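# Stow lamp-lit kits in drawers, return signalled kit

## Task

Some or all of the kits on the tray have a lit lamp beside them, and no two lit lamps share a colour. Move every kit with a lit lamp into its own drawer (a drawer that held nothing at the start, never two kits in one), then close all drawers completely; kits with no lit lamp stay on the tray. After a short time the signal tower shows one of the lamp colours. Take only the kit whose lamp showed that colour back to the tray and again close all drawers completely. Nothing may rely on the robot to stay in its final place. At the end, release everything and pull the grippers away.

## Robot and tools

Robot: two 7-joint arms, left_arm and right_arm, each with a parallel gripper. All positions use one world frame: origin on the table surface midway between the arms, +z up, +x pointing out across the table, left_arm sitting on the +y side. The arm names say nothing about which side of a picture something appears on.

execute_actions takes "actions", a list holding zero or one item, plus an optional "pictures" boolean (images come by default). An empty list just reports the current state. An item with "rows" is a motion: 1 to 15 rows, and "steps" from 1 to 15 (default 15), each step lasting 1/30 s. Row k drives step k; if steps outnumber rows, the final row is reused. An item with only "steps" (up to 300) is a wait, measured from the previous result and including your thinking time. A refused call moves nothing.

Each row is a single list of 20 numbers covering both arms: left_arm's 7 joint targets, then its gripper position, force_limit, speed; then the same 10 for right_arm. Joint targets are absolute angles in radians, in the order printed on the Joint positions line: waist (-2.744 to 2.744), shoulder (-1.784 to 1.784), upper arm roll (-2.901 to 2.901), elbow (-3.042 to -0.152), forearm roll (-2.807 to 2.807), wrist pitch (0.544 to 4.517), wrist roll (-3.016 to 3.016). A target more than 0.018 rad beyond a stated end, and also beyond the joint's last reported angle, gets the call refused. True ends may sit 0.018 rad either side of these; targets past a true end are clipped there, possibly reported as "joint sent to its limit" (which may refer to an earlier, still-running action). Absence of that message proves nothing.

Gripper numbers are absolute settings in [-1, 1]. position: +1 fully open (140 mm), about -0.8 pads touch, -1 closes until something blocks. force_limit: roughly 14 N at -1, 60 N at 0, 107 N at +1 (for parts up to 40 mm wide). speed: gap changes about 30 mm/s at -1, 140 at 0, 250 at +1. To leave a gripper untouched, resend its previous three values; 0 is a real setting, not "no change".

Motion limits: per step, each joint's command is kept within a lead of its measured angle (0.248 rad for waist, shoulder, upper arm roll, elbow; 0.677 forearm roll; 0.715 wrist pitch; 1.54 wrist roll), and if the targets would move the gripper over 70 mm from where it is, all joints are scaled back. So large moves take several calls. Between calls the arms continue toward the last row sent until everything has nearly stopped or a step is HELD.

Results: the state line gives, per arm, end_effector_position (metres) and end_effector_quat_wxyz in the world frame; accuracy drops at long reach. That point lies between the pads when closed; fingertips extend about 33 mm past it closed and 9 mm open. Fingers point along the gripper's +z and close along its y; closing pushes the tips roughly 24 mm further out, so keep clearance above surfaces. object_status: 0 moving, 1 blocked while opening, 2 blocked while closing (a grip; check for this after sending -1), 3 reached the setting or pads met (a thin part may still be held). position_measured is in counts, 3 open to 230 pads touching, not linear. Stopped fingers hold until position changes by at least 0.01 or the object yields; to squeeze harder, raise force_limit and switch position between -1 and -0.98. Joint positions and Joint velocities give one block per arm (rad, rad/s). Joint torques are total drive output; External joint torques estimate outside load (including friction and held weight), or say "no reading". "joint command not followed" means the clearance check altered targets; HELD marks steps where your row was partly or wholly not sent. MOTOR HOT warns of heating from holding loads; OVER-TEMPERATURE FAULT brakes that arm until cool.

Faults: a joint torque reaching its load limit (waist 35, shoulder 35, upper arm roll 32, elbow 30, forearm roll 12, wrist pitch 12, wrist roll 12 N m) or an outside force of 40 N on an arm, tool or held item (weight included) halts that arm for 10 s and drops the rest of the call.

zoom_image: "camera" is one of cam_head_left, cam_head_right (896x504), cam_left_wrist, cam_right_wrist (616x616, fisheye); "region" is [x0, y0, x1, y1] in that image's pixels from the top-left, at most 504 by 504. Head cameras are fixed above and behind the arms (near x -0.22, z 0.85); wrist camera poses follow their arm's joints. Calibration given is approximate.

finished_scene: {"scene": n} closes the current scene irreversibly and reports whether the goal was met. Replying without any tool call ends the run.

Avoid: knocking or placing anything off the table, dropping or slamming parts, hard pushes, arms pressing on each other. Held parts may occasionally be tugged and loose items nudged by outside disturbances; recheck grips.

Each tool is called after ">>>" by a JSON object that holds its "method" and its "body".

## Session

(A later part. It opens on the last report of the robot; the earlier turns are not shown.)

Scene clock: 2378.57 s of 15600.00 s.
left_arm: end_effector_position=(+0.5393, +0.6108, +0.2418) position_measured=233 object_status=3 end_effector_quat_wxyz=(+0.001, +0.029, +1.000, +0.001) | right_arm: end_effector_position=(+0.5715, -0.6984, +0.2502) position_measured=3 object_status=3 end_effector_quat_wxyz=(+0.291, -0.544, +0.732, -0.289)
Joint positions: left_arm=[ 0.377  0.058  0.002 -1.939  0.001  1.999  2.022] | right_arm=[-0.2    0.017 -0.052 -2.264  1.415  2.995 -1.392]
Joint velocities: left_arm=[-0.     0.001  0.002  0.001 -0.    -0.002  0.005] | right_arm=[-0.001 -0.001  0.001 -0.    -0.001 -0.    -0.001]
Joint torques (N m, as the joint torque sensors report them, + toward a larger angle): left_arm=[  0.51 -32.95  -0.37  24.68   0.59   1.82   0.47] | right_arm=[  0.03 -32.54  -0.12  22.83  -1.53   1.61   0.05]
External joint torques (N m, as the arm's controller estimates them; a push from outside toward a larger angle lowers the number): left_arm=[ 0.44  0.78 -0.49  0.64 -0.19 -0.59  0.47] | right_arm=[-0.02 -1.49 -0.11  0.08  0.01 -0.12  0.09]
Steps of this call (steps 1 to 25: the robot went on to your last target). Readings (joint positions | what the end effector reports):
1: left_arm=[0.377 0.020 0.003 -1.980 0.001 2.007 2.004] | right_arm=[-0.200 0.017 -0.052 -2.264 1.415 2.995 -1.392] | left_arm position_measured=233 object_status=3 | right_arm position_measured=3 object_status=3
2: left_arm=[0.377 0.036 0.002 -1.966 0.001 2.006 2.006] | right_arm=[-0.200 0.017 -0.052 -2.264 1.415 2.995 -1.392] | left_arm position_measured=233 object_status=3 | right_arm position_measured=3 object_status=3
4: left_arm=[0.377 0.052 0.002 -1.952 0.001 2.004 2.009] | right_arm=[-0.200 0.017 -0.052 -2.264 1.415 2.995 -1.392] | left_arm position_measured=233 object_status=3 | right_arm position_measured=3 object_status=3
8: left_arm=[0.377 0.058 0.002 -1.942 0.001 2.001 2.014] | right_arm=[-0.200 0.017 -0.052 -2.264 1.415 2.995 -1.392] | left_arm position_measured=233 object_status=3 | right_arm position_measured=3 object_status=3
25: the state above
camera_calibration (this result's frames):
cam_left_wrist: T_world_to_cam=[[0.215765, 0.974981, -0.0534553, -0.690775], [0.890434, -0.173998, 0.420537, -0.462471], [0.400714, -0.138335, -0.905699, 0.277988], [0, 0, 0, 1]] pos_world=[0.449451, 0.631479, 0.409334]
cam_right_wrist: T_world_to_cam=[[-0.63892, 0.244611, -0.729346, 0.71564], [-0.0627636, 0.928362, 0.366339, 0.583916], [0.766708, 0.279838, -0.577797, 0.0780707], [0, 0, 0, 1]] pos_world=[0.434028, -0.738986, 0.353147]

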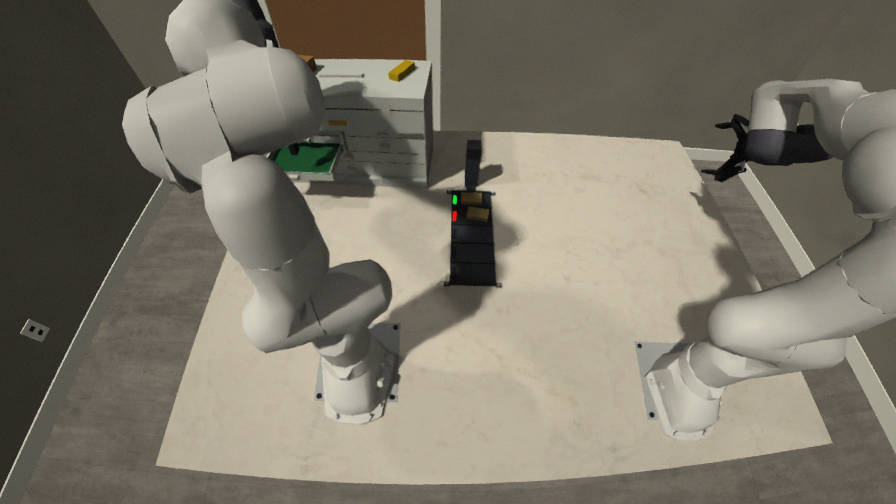

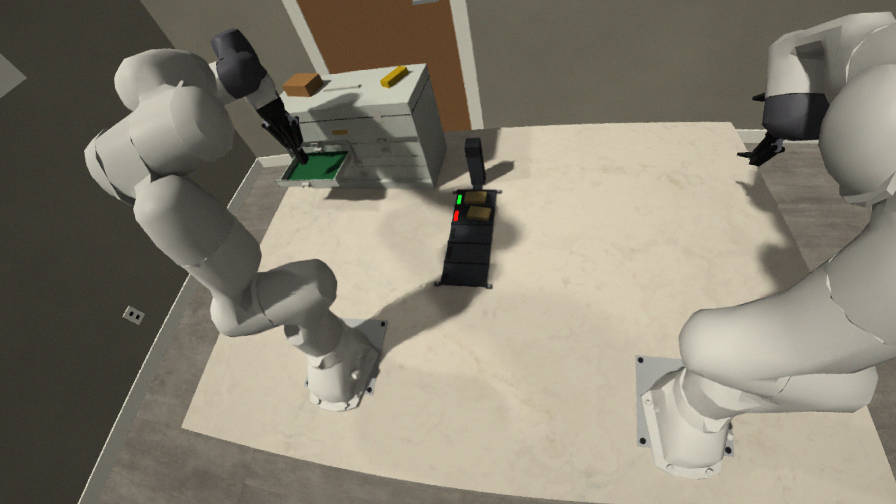

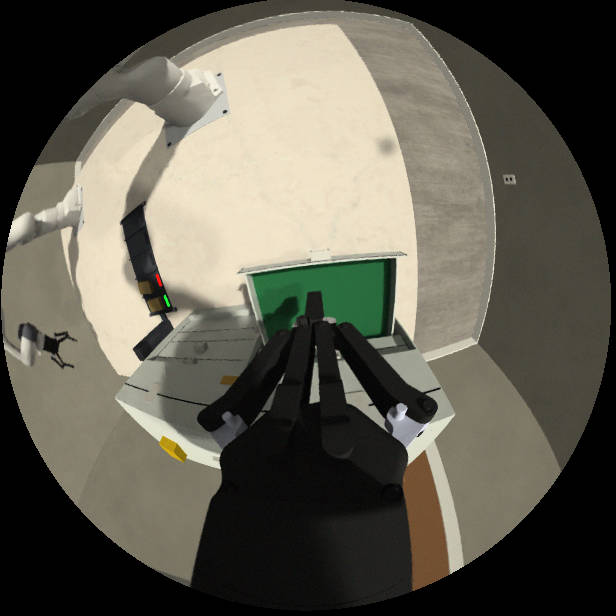

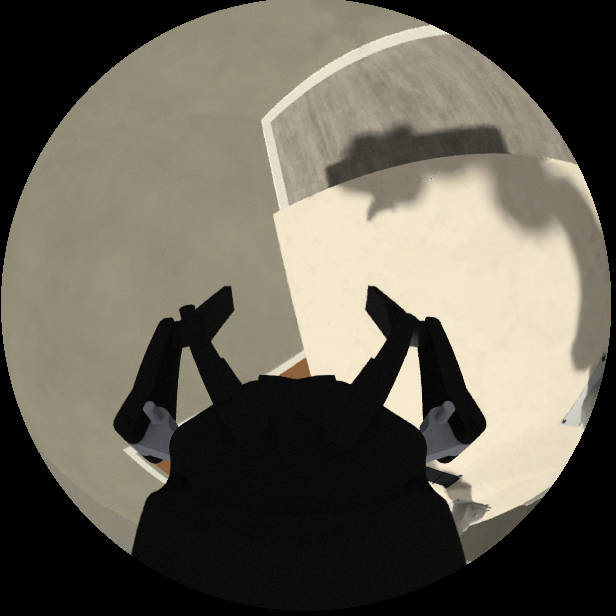

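>>> {"method": "execute_actions", "body": {"actions": [{"rows":[[0.38,-0.374,0,-2.406,0,2.033,1.6,0.35,0,0,-0.2,0.017,-0.05,-2.264,1.415,2.995,-1.392,1,0,0]],"steps":12}], "pictures": false}}

>>> {"method": "execute_actions", "body": {"actions": [{"rows":[[-0.62,-0.374,0,-2.406,0,2.1,1.033,0.35,0,0,-0.2,0.017,-0.05,-2.264,1.415,2.995,-1.392,1,0,0]],"steps":15}], "pictures": false}}

>>> {"method": "execute_actions", "body": {"actions": [{"rows":[[-0.62,-0.374,0,-2.406,0,2.2,1.033,0.35,0,0,-0.2,0.017,-0.05,-2.264,1.415,2.995,-1.392,1,0,0],[-0.62,-0.374,0,-2.406,0,2.2,1.033,0.35,0,0,-0.2,0.017,-0.05,-2.264,1.415,2.995,-1.392,1,0,0],[-0.62,-0.374,0,-2.406,0,2.2,1.033,0.35,0,0,-0.2,0.017,-0.05,-2.264,1.415,2.995,-1.392,1,0,0],[-0.62,-0.374,0,-2.406,0,2.2,1.033,0.35,0,0,-0.2,0.017,-0.05,-2.264,1.415,2.995,-1.392,1,0,0],[-0.62,0.072,0,-2.251,0,2.327,1.02,0.35,0,0,-0.2,0.017,-0.05,-2.264,1.415,2.995,-1.392,1,0,0]],"steps":15}], "pictures": false}}

>>> {"method": "execute_actions", "body": {"actions": [{"steps":40}]}}

>>> {"method": "zoom_image", "body": {"camera": "cam_left_wrist", "region": [230, 230, 400, 370]}}

Scene clock: 2401.53 s of 15600.00 s.
left_arm: end_effector_position=(+0.4076, +0.5560, +0.2433) position_measured=150 object_status=0 end_effector_quat_wxyz=(-0.001, -0.120, +0.993, -0.000) | right_arm: end_effector_position=(+0.5715, -0.6984, +0.2502) position_measured=3 object_status=3 end_effector_quat_wxyz=(+0.291, -0.544, +0.732, -0.289)
Joint positions: left_arm=[ 0.378 -0.37   0.002 -2.398  0.001  2.025  1.722] | right_arm=[-0.2    0.017 -0.052 -2.264  1.415  2.995 -1.392]
Joint velocities: left_arm=[-0.001 -0.016 -0.    -0.098  0.001  0.016 -0.383] | right_arm=[ 0.001 -0.     0.001  0.001  0.     0.     0.   ]
Joint torques (N m, as the joint torque sensors report them, + toward a larger angle): left_arm=[  1.14 -20.    -0.5   23.68   0.59   3.32  -0.29] | right_arm=[ -0.27 -32.83   0.02  23.21  -1.52   1.67   0.01]
External joint torques (N m, as the arm's controller estimates them; a push from outside toward a larger angle lowers the number): left_arm=[ 1.13 -1.04 -0.15 -1.24 -0.18  0.74 -0.3 ] | right_arm=[-0.3  -1.91  0.05  0.51  0.01 -0.05  0.05]
Steps of this call (steps 1 to 15: the robot went on to your last target; steps 16 to 90: nothing new was sent; then 19.57 s passed at rest; steps 91 to 102: all 12 steps of this action). Readings (joint positions | what the end effector reports):
91: left_arm=[0.377 0.014 0.002 -2.004 0.001 2.014 1.984] | right_arm=[-0.200 0.017 -0.052 -2.264 1.415 2.995 -1.392] | left_arm position_measured=233 object_status=0 | right_arm position_measured=3 object_status=3
92: left_arm=[0.377 -0.055 0.002 -2.086 0.001 2.014 1.947] | right_arm=[-0.200 0.017 -0.052 -2.264 1.415 2.995 -1.392] | left_arm position_measured=231 object_status=0 | right_arm position_measured=3 object_status=3
94: left_arm=[0.377 -0.201 0.002 -2.235 0.001 2.019 1.884] | right_arm=[-0.200 0.017 -0.052 -2.264 1.415 2.995 -1.392] | left_arm position_measured=211 object_status=0 | right_arm position_measured=3 object_status=3
98: left_arm=[0.378 -0.354 0.002 -2.370 0.001 2.022 1.786] | right_arm=[-0.200 0.017 -0.052 -2.264 1.415 2.995 -1.392] | left_arm position_measured=181 object_status=0 | right_arm position_measured=3 object_status=3
102: the state above

Scene clock: 2402.03 s of 15600.00 s.
left_arm: end_effector_position=(+0.4372, +0.2580, +0.2469) position_measured=85 object_status=3 end_effector_quat_wxyz=(+0.025, +0.016, +1.000, -0.007) | right_arm: end_effector_position=(+0.5715, -0.6984, +0.2502) position_measured=3 object_status=3 end_effector_quat_wxyz=(+0.291, -0.544, +0.732, -0.289)
Joint positions: left_arm=[-0.318 -0.37   0.002 -2.402  0.002  2.083  1.299] | right_arm=[-0.2    0.017 -0.052 -2.264  1.415  2.995 -1.392]
Joint velocities: left_arm=[-1.367  0.    -0.078 -0.001 -0.     0.046 -0.503] | right_arm=[ 0.    -0.001 -0.     0.001  0.    -0.001 -0.001]
Joint torques (N m, as the joint torque sensors report them, + toward a larger angle): left_arm=[  3.23 -19.5    3.49  22.34   0.74   3.02  -0.38] | right_arm=[ -0.11 -32.87   0.03  23.06  -1.57   1.63   0.05]
External joint torques (N m, as the arm's controller estimates them; a push from outside toward a larger angle lowers the number): left_arm=[-2.17  0.04  0.14 -1.05  0.04  0.74 -0.39] | right_arm=[-0.07 -1.92  0.13  0.36 -0.04 -0.11  0.09]
Steps of this call (steps 1 to 15: all 15 steps of this action). Readings (joint positions | what the end effector reports):
1: left_arm=[0.346 -0.370 0.015 -2.401 0.002 2.031 1.681] | right_arm=[-0.200 0.017 -0.052 -2.264 1.415 2.995 -1.392] | left_arm position_measured=143 object_status=0 | right_arm position_measured=3 object_status=3
2: left_arm=[0.304 -0.370 0.017 -2.402 0.002 2.038 1.641] | right_arm=[-0.200 0.017 -0.052 -2.264 1.415 2.995 -1.392] | left_arm position_measured=135 object_status=0 | right_arm position_measured=3 object_status=3
4: left_arm=[0.212 -0.370 0.013 -2.402 0.002 2.050 1.570] | right_arm=[-0.200 0.017 -0.052 -2.264 1.415 2.995 -1.392] | left_arm position_measured=120 object_status=0 | right_arm position_measured=3 object_status=3
8: left_arm=[0.022 -0.370 0.007 -2.402 0.002 2.067 1.450] | right_arm=[-0.200 0.017 -0.052 -2.264 1.415 2.995 -1.392] | left_arm position_measured=90 object_status=0 | right_arm position_measured=3 object_status=3
15: the state above

Scene clock: 2402.53 s of 15600.00 s.
left_arm: end_effector_position=(+0.4312, +0.0980, +0.1152) position_measured=85 object_status=3 end_effector_quat_wxyz=(-0.019, +0.071, +0.997, +0.012) | right_arm: end_effector_position=(+0.5715, -0.6984, +0.2502) position_measured=3 object_status=3 end_effector_quat_wxyz=(+0.291, -0.544, +0.732, -0.289)
Joint positions: left_arm=[-0.617  0.069 -0.005 -2.263  0.001  2.289  1.104] | right_arm=[-0.2    0.017 -0.052 -2.264  1.415  2.995 -1.392]
Joint velocities: left_arm=[-0.026  0.232  0.011  0.003  0.     0.168 -0.255] | right_arm=[-0.001  0.002 -0.001  0.    -0.001  0.001 -0.001]
Joint torques (N m, as the joint torque sensors report them, + toward a larger angle): left_arm=[ -2.1  -42.59   3.65  28.72   0.4    3.96  -0.32] | right_arm=[  0.27 -32.7   -0.03  23.6   -1.58   1.64   0.06]
External joint torques (N m, as the arm's controller estimates them; a push from outside toward a larger angle lowers the number): left_arm=[-3.23  1.06  2.5  -0.1  -0.23  0.74 -0.33] | right_arm=[ 0.32 -1.89  0.08  0.99 -0.06 -0.09  0.11]
Steps of this call (steps 1 to 15: all 15 steps of this action). Readings (joint positions | what the end effector reports):
1: left_arm=[-0.365 -0.370 0.001 -2.403 0.002 2.093 1.284] | right_arm=[-0.200 0.017 -0.052 -2.264 1.415 2.995 -1.392] | left_arm position_measured=85 object_status=3 | right_arm position_measured=3 object_status=3
2: left_arm=[-0.411 -0.370 0.001 -2.403 0.002 2.104 1.269] | right_arm=[-0.200 0.017 -0.052 -2.264 1.415 2.995 -1.392] | left_arm position_measured=85 object_status=3 | right_arm position_measured=3 object_status=3
4: left_arm=[-0.501 -0.370 0.000 -2.403 0.002 2.127 1.235] | right_arm=[-0.200 0.017 -0.052 -2.264 1.415 2.995 -1.392] | left_arm position_measured=85 object_status=3 | right_arm position_measured=3 object_status=3
8: left_arm=[-0.583 -0.191 -0.006 -2.293 0.001 2.210 1.182] | right_arm=[-0.200 0.017 -0.052 -2.264 1.415 2.995 -1.392] | left_arm position_measured=85 object_status=3 | right_arm position_measured=3 object_status=3
15: the state above

Scene clock: 2403.87 s of 15600.00 s.
left_arm: end_effector_position=(+0.4447, +0.0898, +0.1202) position_measured=85 object_status=3 end_effector_quat_wxyz=(-0.001, +0.032, +0.999, +0.001) | right_arm: end_effector_position=(+0.5715, -0.6984, +0.2502) position_measured=3 object_status=3 end_effector_quat_wxyz=(+0.291, -0.544, +0.732, -0.289)
Joint positions: left_arm=[-0.617  0.073 -0.003 -2.252  0.001  2.323  1.028] | right_arm=[-0.2    0.017 -0.052 -2.264  1.415  2.995 -1.392]
Joint velocities: left_arm=[ 0.    -0.001  0.001  0.     0.001 -0.    -0.004] | right_arm=[ 0.001 -0.001 -0.001  0.     0.002  0.    -0.   ]
Joint torques (N m, as the joint torque sensors report them, + toward a larger angle): left_arm=[ -2.41 -32.92   2.59  22.28   0.39   3.18  -0.27] | right_arm=[ -0.04 -32.83   0.03  23.23  -1.51   1.64   0.09]
External joint torques (N m, as the arm's controller estimates them; a push from outside toward a larger angle lowers the number): left_arm=[-2.44 -0.78  2.5   0.41 -0.19  0.74 -0.27] | right_arm=[ 0.03 -1.79  0.16  0.52  0.02 -0.1   0.14]
Steps of this call (steps 1 to 40: the robot went on to your last target). Readings (joint positions | what the end effector reports):
1: left_arm=[-0.617 0.074 -0.005 -2.263 0.001 2.294 1.096] | right_arm=[-0.200 0.017 -0.052 -2.264 1.415 2.995 -1.392] | left_arm position_measured=85 object_status=3 | right_arm position_measured=3 object_status=3
2: left_arm=[-0.617 0.075 -0.004 -2.261 0.001 2.299 1.089] | right_arm=[-0.200 0.017 -0.052 -2.264 1.415 2.995 -1.392] | left_arm position_measured=85 object_status=3 | right_arm position_measured=3 object_status=3
4: left_arm=[-0.617 0.075 -0.003 -2.257 0.001 2.306 1.076] | right_arm=[-0.200 0.017 -0.052 -2.264 1.415 2.995 -1.392] | left_arm position_measured=85 object_status=3 | right_arm position_measured=3 object_status=3
8: left_arm=[-0.617 0.073 -0.003 -2.253 0.001 2.316 1.059] | right_arm=[-0.200 0.017 -0.052 -2.264 1.415 2.995 -1.392] | left_arm position_measured=85 object_status=3 | right_arm position_measured=3 object_status=3
40: the state above
camera_calibration (this result's frames):
cam_left_wrist: T_world_to_cam=[[0.221219, 0.97373, -0.0539679, -0.17107], [0.890996, -0.179305, 0.417105, -0.417156], [0.39647, -0.140357, -0.907255, 0.135981], [0, 0, 0, 1]] pos_world=[0.355615, 0.110863, 0.288135]
cam_right_wrist: T_world_to_cam=[[-0.638921, 0.244611, -0.729346, 0.71564], [-0.0627636, 0.928362, 0.366339, 0.583916], [0.766708, 0.279838, -0.577797, 0.0780707], [0, 0, 0, 1]] pos_world=[0.434028, -0.738986, 0.353147]

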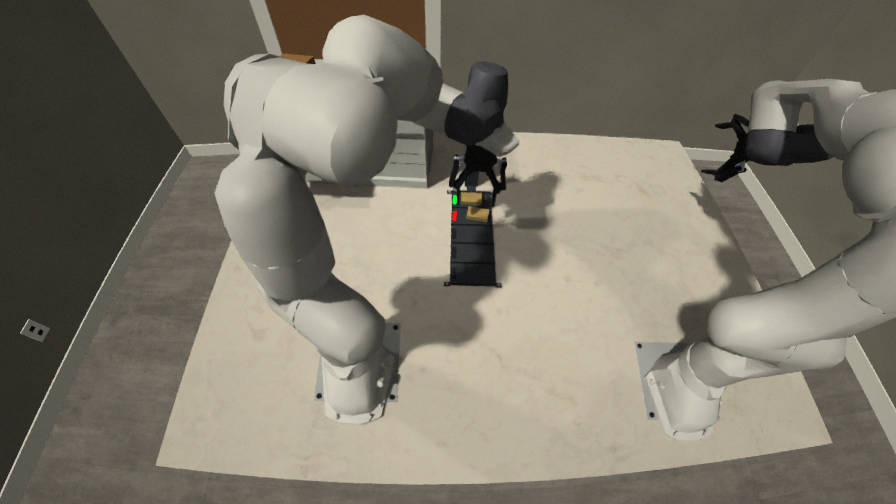

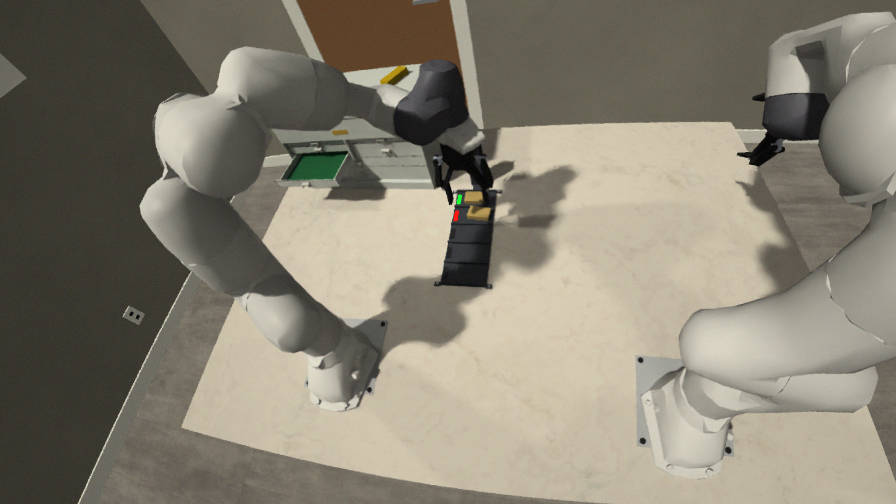

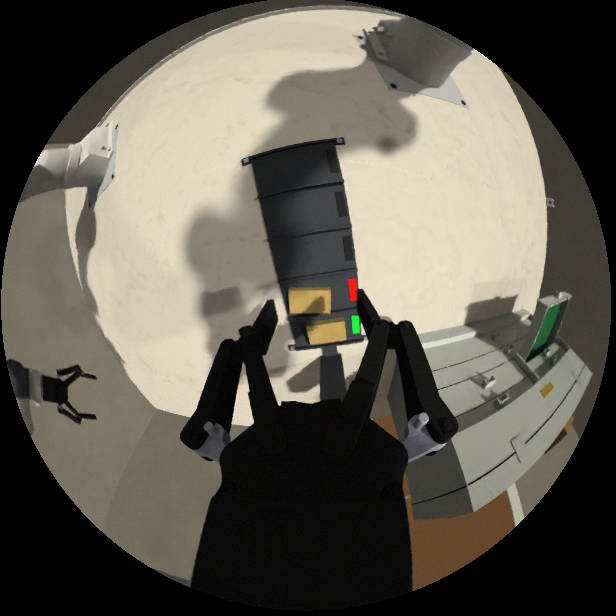

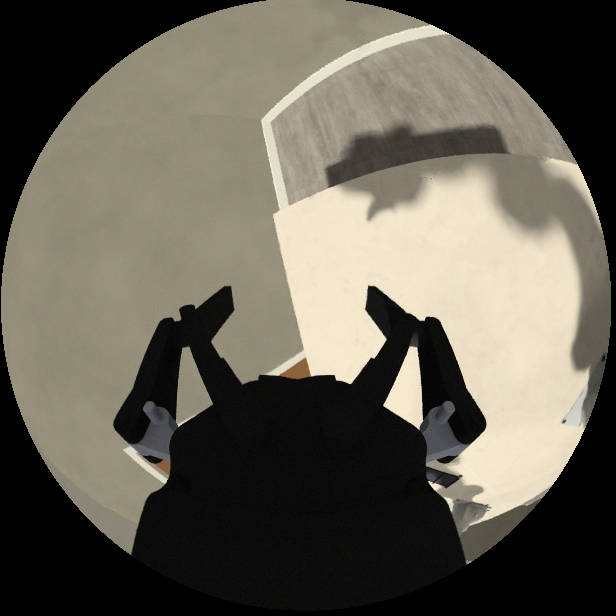

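Region (230, 230, 400, 370) of cam_left_wrist's 616x616 image, scaled by 2.965, with more detail than that image has; it fills the top 415 rows of this view, and the rest is white.

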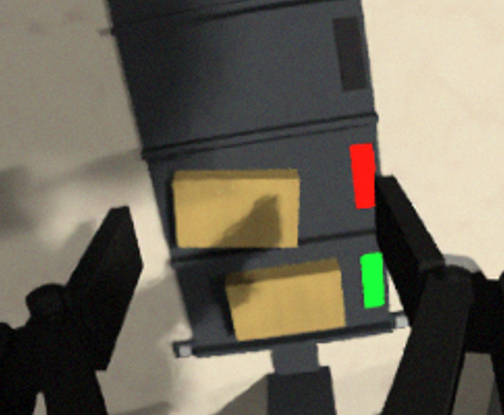

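>>> {"method": "execute_actions", "body": {"actions": [{"rows":[[-0.623,0.1,0,-2.235,0,2.36,1.22,0.35,0,0,-0.2,0.017,-0.05,-2.264,1.415,2.995,-1.392,1,0,0],[-0.623,0.13,0,-2.222,0,2.38,1.22,0.35,0,0,-0.2,0.017,-0.05,-2.264,1.415,2.995,-1.392,1,0,0],[-0.623,0.165,0,-2.215,0,2.385,1.218,0.35,0,0,-0.2,0.017,-0.05,-2.264,1.415,2.995,-1.392,1,0,0]],"steps":15}], "pictures": false}}

>>> {"method": "execute_actions", "body": {"actions": [{"rows":[[-0.623,0.165,0,-2.215,0,2.385,1.218,0.35,0,0,-0.2,0.017,-0.05,-2.264,1.415,2.995,-1.392,1,0,0],[-0.623,0.165,0,-2.215,0,2.385,1.218,0.35,0,0,-0.2,0.017,-0.05,-2.264,1.415,2.995,-1.392,1,0,0],[-0.623,0.165,0,-2.215,0,2.385,1.218,0.35,0,0,-0.2,0.017,-0.05,-2.264,1.415,2.995,-1.392,1,0,0],[-0.623,0.165,0,-2.215,0,2.4,1.218,0.35,0,0,-0.2,0.017,-0.05,-2.264,1.415,2.995,-1.392,1,0,0],[-0.623,0.173,0,-2.217,0,2.415,1.218,0.35,0,0,-0.2,0.017,-0.05,-2.264,1.415,2.995,-1.392,1,0,0],[-0.623,0.181,0,-2.219,0,2.427,1.218,0.35,0,0,-0.2,0.017,-0.05,-2.264,1.415,2.995,-1.392,1,0,0],[-0.623,0.189,0,-2.221,0,2.438,1.218,0.35,0,0,-0.2,0.017,-0.05,-2.264,1.415,2.995,-1.392,1,0,0],[-0.623,0.197,0,-2.223,0,2.448,1.218,0.35,0,0,-0.2,0.017,-0.05,-2.264,1.415,2.995,-1.392,1,0,0],[-0.623,0.205,0,-2.225,0,2.458,1.218,0.35,0,0,-0.2,0.017,-0.05,-2.264,1.415,2.995,-1.392,1,0,0],[-0.623,0.213,0,-2.226,0,2.466,1.218,0.35,0,0,-0.2,0.017,-0.05,-2.264,1.415,2.995,-1.392,1,0,0],[-0.623,0.221,0,-2.228,0,2.47,1.218,0.35,0,0,-0.2,0.017,-0.05,-2.264,1.415,2.995,-1.392,1,0,0],[-0.623,0.229,0,-2.229,0,2.47,1.218,0.35,0,0,-0.2,0.017,-0.05,-2.264,1.415,2.995,-1.392,1,0,0],[-0.623,0.235,0,-2.23,0,2.469,1.218,0.35,0,0,-0.2,0.017,-0.05,-2.264,1.415,2.995,-1.392,1,0,0]],"steps":15}], "pictures": false}}

>>> {"method": "execute_actions", "body": {"actions": [{"steps":20}]}}

>>> {"method": "zoom_image", "body": {"camera": "cam_left_wrist", "region": [230, 250, 400, 390]}}

Scene clock: 2442.97 s of 15600.00 s.
left_arm: end_effector_position=(+0.4567, +0.0798, +0.0908) position_measured=85 object_status=3 end_effector_quat_wxyz=(-0.002, +0.107, +0.994, +0.001) | right_arm: end_effector_position=(+0.5715, -0.6984, +0.2502) position_measured=3 object_status=3 end_effector_quat_wxyz=(+0.291, -0.544, +0.732, -0.289)
Joint positions: left_arm=[-0.62   0.165 -0.002 -2.217  0.001  2.377  1.175] | right_arm=[-0.2    0.017 -0.052 -2.264  1.415  2.995 -1.392]
Joint velocities: left_arm=[ 0.     0.001 -0.001  0.004  0.001  0.021  0.119] | right_arm=[-0.001  0.     0.    -0.001 -0.    -0.     0.001]
Joint torques (N m, as the joint torque sensors report them, + toward a larger angle): left_arm=[ -1.39 -33.98   2.29  22.04   0.44   3.13   0.49] | right_arm=[  0.52 -32.53  -0.13  23.54  -1.56   1.66   0.05]
External joint torques (N m, as the arm's controller estimates them; a push from outside toward a larger angle lowers the number): left_arm=[-1.4   0.26  2.14  1.05 -0.11  0.77  0.5 ] | right_arm=[ 0.55 -1.56 -0.05  0.85 -0.02 -0.07  0.1 ]
Steps of this call (steps 1 to 15: the robot went on to your last target; steps 16 to 90: nothing new was sent; then 35.60 s passed at rest; steps 91 to 105: all 15 steps of this action). Readings (joint positions | what the end effector reports):
91: left_arm=[-0.618 0.078 -0.002 -2.248 0.001 2.328 1.045] | right_arm=[-0.200 0.017 -0.052 -2.264 1.415 2.995 -1.392] | left_arm position_measured=85 object_status=3 | right_arm position_measured=3 object_status=3
92: left_arm=[-0.618 0.089 -0.002 -2.239 0.001 2.336 1.062] | right_arm=[-0.200 0.017 -0.052 -2.264 1.415 2.995 -1.392] | left_arm position_measured=85 object_status=3 | right_arm position_measured=3 object_status=3
94: left_arm=[-0.619 0.125 -0.002 -2.222 0.001 2.353 1.091] | right_arm=[-0.200 0.017 -0.052 -2.264 1.415 2.995 -1.392] | left_arm position_measured=85 object_status=3 | right_arm position_measured=3 object_status=3
98: left_arm=[-0.620 0.162 -0.002 -2.220 0.001 2.367 1.134] | right_arm=[-0.200 0.017 -0.052 -2.264 1.415 2.995 -1.392] | left_arm position_measured=85 object_status=3 | right_arm position_measured=3 object_status=3
105: the state above

Scene clock: 2443.47 s of 15600.00 s.
left_arm: end_effector_position=(+0.4566, +0.0798, +0.0574) position_measured=85 object_status=3 end_effector_quat_wxyz=(-0.003, +0.121, +0.993, +0.002) | right_arm: end_effector_position=(+0.5715, -0.6984, +0.2502) position_measured=3 object_status=3 end_effector_quat_wxyz=(+0.291, -0.544, +0.732, -0.289)
Joint positions: left_arm=[-0.62   0.229 -0.002 -2.229  0.001  2.45   1.204] | right_arm=[-0.2    0.017 -0.052 -2.264  1.415  2.995 -1.392]
Joint velocities: left_arm=[-0.001  0.123 -0.001 -0.044  0.     0.075  0.022] | right_arm=[-0.001  0.001 -0.     0.001  0.001  0.001 -0.001]
Joint torques (N m, as the joint torque sensors report them, + toward a larger angle): left_arm=[ -2.54 -37.87   2.09  20.55   0.46   3.64   0.54] | right_arm=[ -0.21 -32.75  -0.03  22.88  -1.51   1.65   0.01]
External joint torques (N m, as the arm's controller estimates them; a push from outside toward a larger angle lowers the number): left_arm=[-2.45  1.82  1.98 -2.1  -0.06  0.86  0.54] | right_arm=[-0.24 -1.91  0.    0.22  0.02 -0.07  0.05]
Steps of this call (steps 1 to 15: all 15 steps of this action). Readings (joint positions | what the end effector reports):
1: left_arm=[-0.620 0.165 -0.002 -2.217 0.001 2.378 1.179] | right_arm=[-0.200 0.017 -0.052 -2.264 1.415 2.995 -1.392] | left_arm position_measured=85 object_status=3 | right_arm position_measured=3 object_status=3
2: left_arm=[-0.620 0.165 -0.002 -2.217 0.001 2.378 1.182] | right_arm=[-0.200 0.017 -0.052 -2.264 1.415 2.995 -1.392] | left_arm position_measured=85 object_status=3 | right_arm position_measured=3 object_status=3
4: left_arm=[-0.620 0.165 -0.002 -2.217 0.001 2.382 1.188] | right_arm=[-0.200 0.017 -0.052 -2.264 1.415 2.995 -1.392] | left_arm position_measured=85 object_status=3 | right_arm position_measured=3 object_status=3
8: left_arm=[-0.620 0.178 -0.002 -2.217 0.001 2.409 1.196] | right_arm=[-0.200 0.017 -0.052 -2.264 1.415 2.995 -1.392] | left_arm position_measured=85 object_status=3 | right_arm position_measured=3 object_status=3
15: the state above

Scene clock: 2444.13 s of 15600.00 s.
left_arm: end_effector_position=(+0.4583, +0.0785, +0.0549) position_measured=85 object_status=3 end_effector_quat_wxyz=(-0.000, +0.124, +0.992, +0.000) | right_arm: end_effector_position=(+0.5715, -0.6984, +0.2502) position_measured=3 object_status=3 end_effector_quat_wxyz=(+0.291, -0.544, +0.732, -0.289)
Joint positions: left_arm=[-0.62   0.234 -0.002 -2.23   0.001  2.464  1.21 ] | right_arm=[-0.2    0.017 -0.052 -2.264  1.415  2.995 -1.392]
Joint velocities: left_arm=[ 0.001  0.    -0.    -0.001 -0.     0.003  0.004] | right_arm=[-0.001 -0.001  0.     0.     0.     0.001  0.001]
Joint torques (N m, as the joint torque sensors report them, + toward a larger angle): left_arm=[ -2.03 -35.41   1.77  19.35   0.37   3.17   0.39] | right_arm=[  0.17 -32.76  -0.06  23.13  -1.49   1.58   0.02]
External joint torques (N m, as the arm's controller estimates them; a push from outside toward a larger angle lowers the number): left_arm=[-2.04  0.35  1.56 -0.87 -0.13  0.75  0.39] | right_arm=[ 0.19 -1.83  0.02  0.44  0.04 -0.15  0.06]
Steps of this call (steps 1 to 20: the robot went on to your last target). Readings (joint positions | what the end effector reports):
1: left_arm=[-0.620 0.232 -0.002 -2.230 0.001 2.452 1.205] | right_arm=[-0.200 0.017 -0.052 -2.264 1.415 2.995 -1.392] | left_arm position_measured=85 object_status=3 | right_arm position_measured=3 object_status=3
2: left_arm=[-0.620 0.234 -0.002 -2.230 0.001 2.454 1.206] | right_arm=[-0.200 0.017 -0.052 -2.264 1.415 2.995 -1.392] | left_arm position_measured=85 object_status=3 | right_arm position_measured=3 object_status=3
4: left_arm=[-0.620 0.234 -0.002 -2.230 0.001 2.457 1.207] | right_arm=[-0.200 0.017 -0.052 -2.264 1.415 2.995 -1.392] | left_arm position_measured=85 object_status=3 | right_arm position_measured=3 object_status=3
8: left_arm=[-0.620 0.234 -0.002 -2.230 0.001 2.461 1.208] | right_arm=[-0.200 0.017 -0.052 -2.264 1.415 2.995 -1.392] | left_arm position_measured=85 object_status=3 | right_arm position_measured=3 object_status=3
20: the state above
camera_calibration (this result's frames):
cam_left_wrist: T_world_to_cam=[[0.396853, 0.916207, -0.0554277, -0.24258], [0.84213, -0.339414, 0.419064, -0.36925], [0.365136, -0.212984, -0.906263, 0.0897413], [0, 0, 0, 1]] pos_world=[0.374457, 0.116039, 0.222623]
cam_right_wrist: T_world_to_cam=[[-0.638921, 0.24461, -0.729346, 0.71564], [-0.0627641, 0.928362, 0.366339, 0.583916], [0.766708, 0.279839, -0.577797, 0.0780709], [0, 0, 0, 1]] pos_world=[0.434028, -0.738986, 0.353147]

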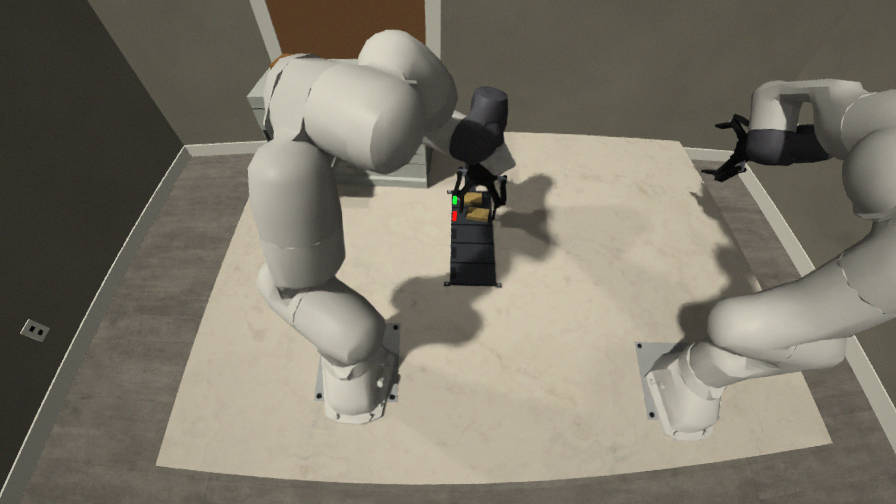

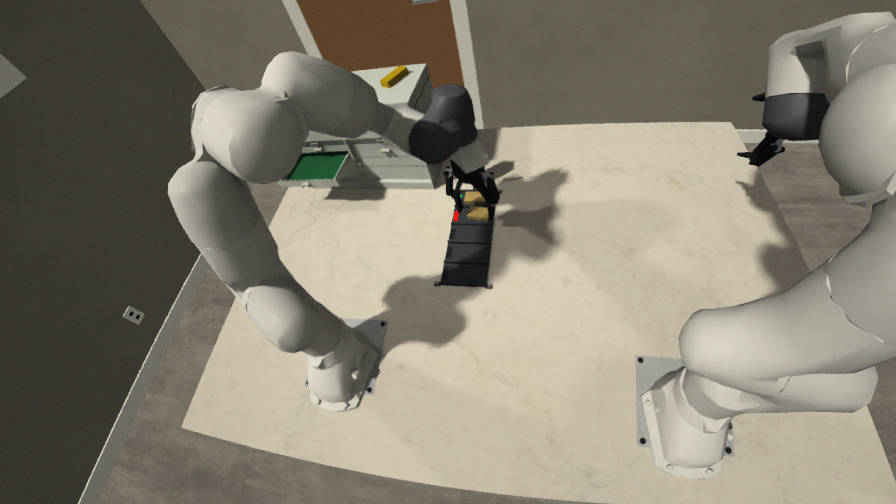

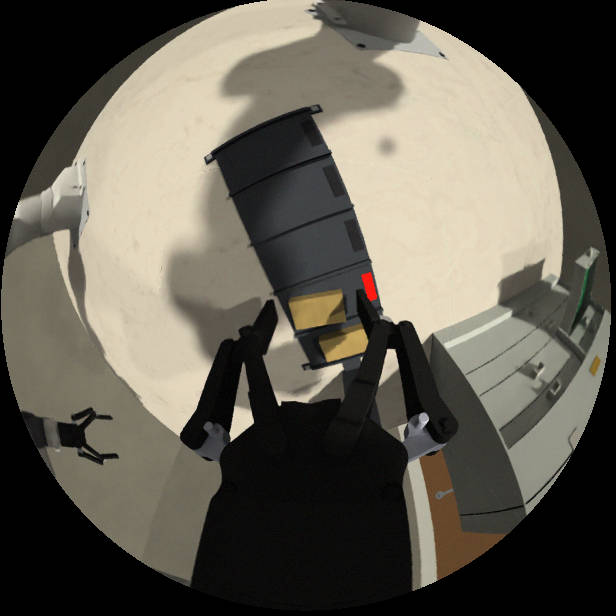

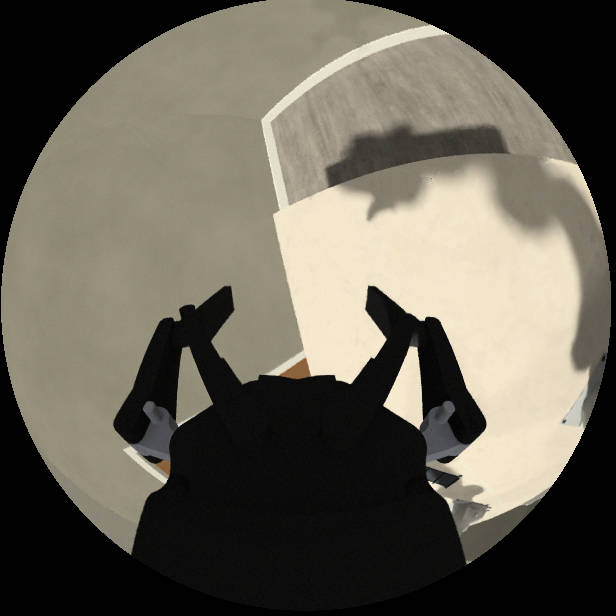

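Region (230, 250, 400, 390) of cam_left_wrist's 616x616 image, scaled by 2.965, with more detail than that image has; it fills the top 415 rows of this view, and the rest is white.

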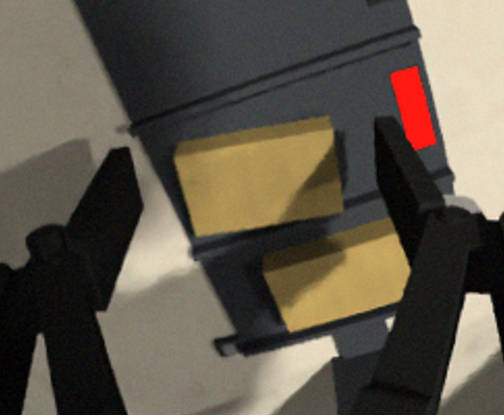

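>>> {"method": "execute_actions", "body": {"actions": [{"rows":[[-0.623,0.24,0,-2.231,0,2.485,1.218,0.35,0,0,-0.2,0.017,-0.05,-2.264,1.415,2.995,-1.392,1,0,0],[-0.623,0.246,0,-2.232,0,2.497,1.218,0.35,0,0,-0.2,0.017,-0.05,-2.264,1.415,2.995,-1.392,1,0,0],[-0.623,0.252,0,-2.233,0,2.507,1.218,0.35,0,0,-0.2,0.017,-0.05,-2.264,1.415,2.995,-1.392,1,0,0],[-0.623,0.258,0,-2.234,0,2.515,1.218,0.35,0,0,-0.2,0.017,-0.05,-2.264,1.415,2.995,-1.392,1,0,0],[-0.623,0.264,0,-2.235,0,2.518,1.218,0.35,0,0,-0.2,0.017,-0.05,-2.264,1.415,2.995,-1.392,1,0,0],[-0.623,0.27,0,-2.236,0,2.518,1.218,0.35,0,0,-0.2,0.017,-0.05,-2.264,1.415,2.995,-1.392,1,0,0],[-0.623,0.276,0,-2.237,0,2.517,1.218,0.35,0,0,-0.2,0.017,-0.05,-2.264,1.415,2.995,-1.392,1,0,0]],"steps":15}], "pictures": false}}

>>> {"method": "execute_actions", "body": {"actions": [{"rows":[[-0.623,0.276,0,-2.237,0,2.517,1.218,0.35,0,0,-0.2,0.017,-0.05,-2.264,1.415,2.995,-1.392,1,0,0],[-0.623,0.276,0,-2.237,0,2.517,1.218,0.35,0,0,-0.2,0.017,-0.05,-2.264,1.415,2.995,-1.392,1,0,0],[-0.623,0.276,0,-2.237,0,2.517,1.218,0.35,0,0,-0.2,0.017,-0.05,-2.264,1.415,2.995,-1.392,1,0,0],[-0.623,0.276,0,-2.237,0,2.517,1.218,0.35,0,0,-0.2,0.017,-0.05,-2.264,1.415,2.995,-1.392,1,0,0],[-0.623,0.276,0,-2.237,0,2.517,1.218,-1,0,-0.3,-0.2,0.017,-0.05,-2.264,1.415,2.995,-1.392,1,0,0]],"steps":15}], "pictures": false}}

>>> {"method": "execute_actions", "body": {"actions": [{"steps":12}]}}

Scene clock: 2468.80 s of 15600.00 s.
left_arm: end_effector_position=(+0.4574, +0.0791, +0.0342) position_measured=85 object_status=3 end_effector_quat_wxyz=(-0.001, +0.125, +0.992, +0.001) | right_arm: end_effector_position=(+0.5715, -0.6984, +0.2502) position_measured=3 object_status=3 end_effector_quat_wxyz=(+0.291, -0.544, +0.732, -0.289)
Joint positions: left_arm=[-0.62   0.275 -0.002 -2.237  0.001  2.509  1.211] | right_arm=[-0.2    0.017 -0.052 -2.264  1.415  2.995 -1.392]
Joint velocities: left_arm=[ 0.001  0.001  0.    -0.     0.     0.023  0.001] | right_arm=[ 0.001  0.    -0.001  0.    -0.001 -0.     0.001]
Joint torques (N m, as the joint torque sensors report them, + toward a larger angle): left_arm=[ -1.94 -35.75   2.03  18.93   0.29   3.3    0.5 ] | right_arm=[ -0.04 -32.67   0.03  22.98  -1.55   1.64   0.04]
External joint torques (N m, as the arm's controller estimates them; a push from outside toward a larger angle lowers the number): left_arm=[-1.94  0.58  1.8  -0.62 -0.19  0.9   0.5 ] | right_arm=[-0.11 -1.73  0.02  0.26 -0.01 -0.08  0.09]
Steps of this call (steps 1 to 15: the robot went on to your last target; steps 16 to 90: nothing new was sent; then 21.17 s passed at rest; steps 91 to 105: all 15 steps of this action). Readings (joint positions | what the end effector reports):
91: left_arm=[-0.620 0.235 -0.002 -2.230 0.001 2.467 1.211] | right_arm=[-0.200 0.017 -0.052 -2.264 1.415 2.995 -1.392] | left_arm position_measured=85 object_status=3 | right_arm position_measured=3 object_status=3
92: left_arm=[-0.620 0.237 -0.002 -2.230 0.001 2.472 1.211] | right_arm=[-0.200 0.017 -0.052 -2.264 1.415 2.995 -1.392] | left_arm position_measured=85 object_status=3 | right_arm position_measured=3 object_status=3
94: left_arm=[-0.620 0.244 -0.002 -2.230 0.001 2.484 1.211] | right_arm=[-0.200 0.017 -0.052 -2.264 1.415 2.995 -1.392] | left_arm position_measured=85 object_status=3 | right_arm position_measured=3 object_status=3
98: left_arm=[-0.620 0.266 -0.002 -2.234 0.001 2.500 1.211] | right_arm=[-0.200 0.017 -0.052 -2.264 1.415 2.995 -1.392] | left_arm position_measured=85 object_status=3 | right_arm position_measured=3 object_status=3
105: the state above

Scene clock: 2469.30 s of 15600.00 s.
left_arm: end_effector_position=(+0.4587, +0.0782, +0.0352) position_measured=135 object_status=0 end_effector_quat_wxyz=(+0.001, +0.125, +0.992, -0.000) | right_arm: end_effector_position=(+0.5715, -0.6984, +0.2502) position_measured=3 object_status=3 end_effector_quat_wxyz=(+0.291, -0.544, +0.732, -0.289)
Joint positions: left_arm=[-0.62   0.274 -0.002 -2.237  0.001  2.513  1.211] | right_arm=[-0.2    0.017 -0.052 -2.264  1.415  2.995 -1.392]
Joint velocities: left_arm=[-0.001 -0.001  0.001 -0.    -0.    -0.     0.   ] | right_arm=[-0.     0.     0.    -0.002  0.001  0.     0.   ]
Joint torques (N m, as the joint torque sensors report them, + toward a larger angle): left_arm=[ -2.46 -35.48   1.44  18.9    0.4    3.24   0.42] | right_arm=[  0.   -32.71  -0.22  23.45  -1.54   1.62   0.05]
External joint torques (N m, as the arm's controller estimates them; a push from outside toward a larger angle lowers the number): left_arm=[-2.42  1.3   1.24 -0.93 -0.08  0.75  0.42] | right_arm=[ 0.04 -1.86 -0.12  0.84 -0.02 -0.11  0.09]
Steps of this call (steps 1 to 15: all 15 steps of this action). Readings (joint positions | what the end effector reports):
1: left_arm=[-0.620 0.275 -0.002 -2.237 0.001 2.510 1.211] | right_arm=[-0.200 0.017 -0.052 -2.264 1.415 2.995 -1.392] | left_arm position_measured=85 object_status=3 | right_arm position_measured=3 object_status=3
2: left_arm=[-0.620 0.275 -0.002 -2.237 0.001 2.510 1.211] | right_arm=[-0.200 0.017 -0.052 -2.264 1.415 2.995 -1.392] | left_arm position_measured=85 object_status=3 | right_arm position_measured=3 object_status=3
4: left_arm=[-0.620 0.275 -0.002 -2.237 0.001 2.511 1.211] | right_arm=[-0.200 0.017 -0.052 -2.264 1.415 2.995 -1.392] | left_arm position_measured=85 object_status=3 | right_arm position_measured=3 object_status=3
8: left_arm=[-0.620 0.275 -0.002 -2.237 0.001 2.512 1.211] | right_arm=[-0.200 0.017 -0.052 -2.264 1.415 2.995 -1.392] | left_arm position_measured=102 object_status=0 | right_arm position_measured=3 object_status=3
15: the state above

Scene clock: 2469.70 s of 15600.00 s.
left_arm: end_effector_position=(+0.4587, +0.0782, +0.0352) position_measured=135 object_status=2 end_effector_quat_wxyz=(+0.001, +0.125, +0.992, -0.000) | right_arm: end_effector_position=(+0.5715, -0.6984, +0.2502) position_measured=3 object_status=3 end_effector_quat_wxyz=(+0.291, -0.544, +0.732, -0.289)
Joint positions: left_arm=[-0.62   0.274 -0.002 -2.237  0.001  2.513  1.211] | right_arm=[-0.2    0.017 -0.052 -2.264  1.415  2.995 -1.392]
Joint velocities: left_arm=[ 0.001 -0.     0.     0.     0.001 -0.001 -0.001] | right_arm=[ 0.001  0.    -0.001 -0.     0.001  0.     0.001]
Joint torques (N m, as the joint torque sensors report them, + toward a larger angle): left_arm=[ -2.17 -34.73   1.66  18.3    0.28   3.27   0.41] | right_arm=[  0.1  -32.95  -0.36  23.32  -1.55   1.65   0.03]
External joint torques (N m, as the arm's controller estimates them; a push from outside toward a larger angle lowers the number): left_arm=[-2.26  1.68  1.35 -1.33 -0.19  0.84  0.41] | right_arm=[ 0.04 -2.09 -0.35  0.7  -0.02 -0.07  0.08]
Steps of this call (steps 1 to 12: the robot went on to your last target). Readings (joint positions | what the end effector reports):
1: left_arm=[-0.620 0.274 -0.002 -2.237 0.001 2.513 1.211] | right_arm=[-0.200 0.017 -0.052 -2.264 1.415 2.995 -1.392] | left_arm position_measured=135 object_status=0 | right_arm position_measured=3 object_status=3
2: left_arm=[-0.620 0.274 -0.002 -2.237 0.001 2.513 1.211] | right_arm=[-0.200 0.017 -0.052 -2.264 1.415 2.995 -1.392] | left_arm position_measured=135 object_status=0 | right_arm position_measured=3 object_status=3
4: left_arm=[-0.620 0.274 -0.002 -2.237 0.001 2.513 1.211] | right_arm=[-0.200 0.017 -0.052 -2.264 1.415 2.995 -1.392] | left_arm position_measured=135 object_status=2 | right_arm position_measured=3 object_status=3
8: left_arm=[-0.620 0.274 -0.002 -2.237 0.001 2.513 1.211] | right_arm=[-0.200 0.017 -0.052 -2.264 1.415 2.995 -1.392] | left_arm position_measured=135 object_status=2 | right_arm position_measured=3 object_status=3
12: the state above
camera_calibration (this result's frames):
cam_left_wrist: T_world_to_cam=[[0.397844, 0.915739, -0.0560598, -0.243905], [0.840945, -0.339557, 0.421322, -0.360904], [0.366786, -0.214764, -0.905177, 0.0710457], [0, 0, 0, 1]] pos_world=[0.374478, 0.116064, 0.202693]
cam_right_wrist: T_world_to_cam=[[-0.638921, 0.24461, -0.729346, 0.71564], [-0.0627642, 0.928362, 0.366339, 0.583916], [0.766708, 0.279839, -0.577797, 0.078071], [0, 0, 0, 1]] pos_world=[0.434028, -0.738986, 0.353147]

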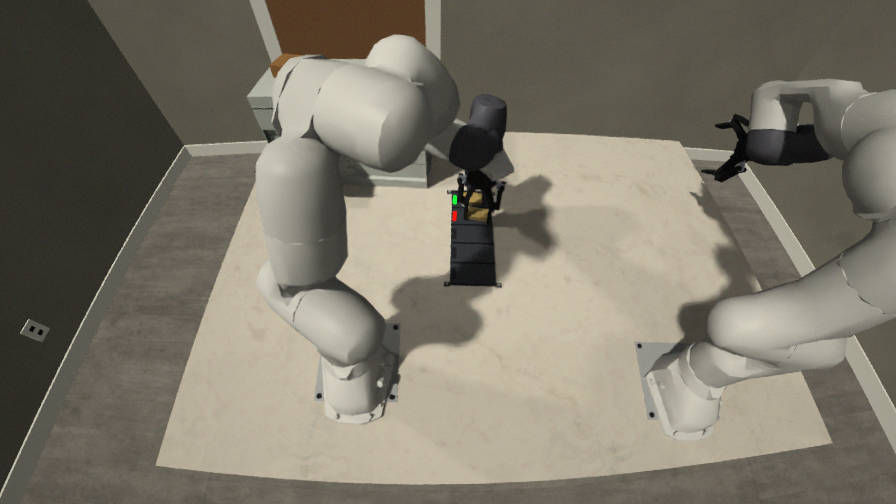

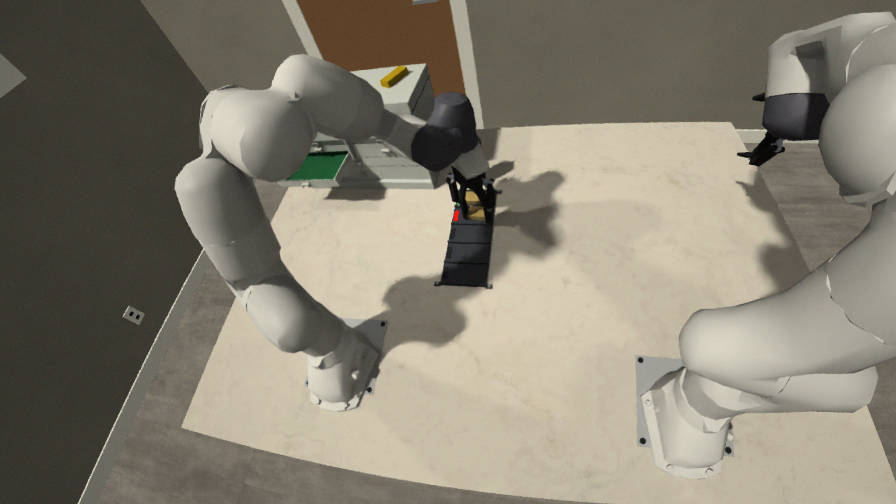

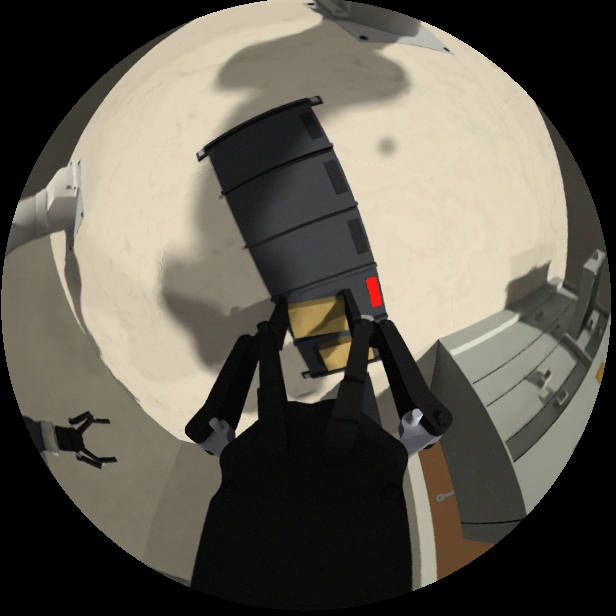

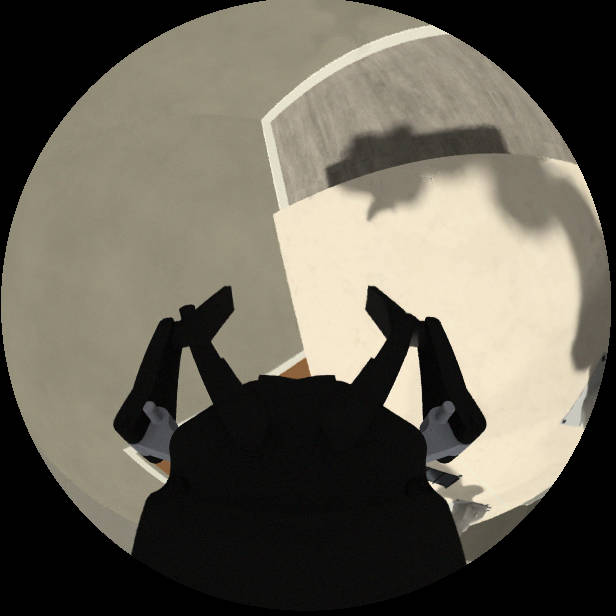

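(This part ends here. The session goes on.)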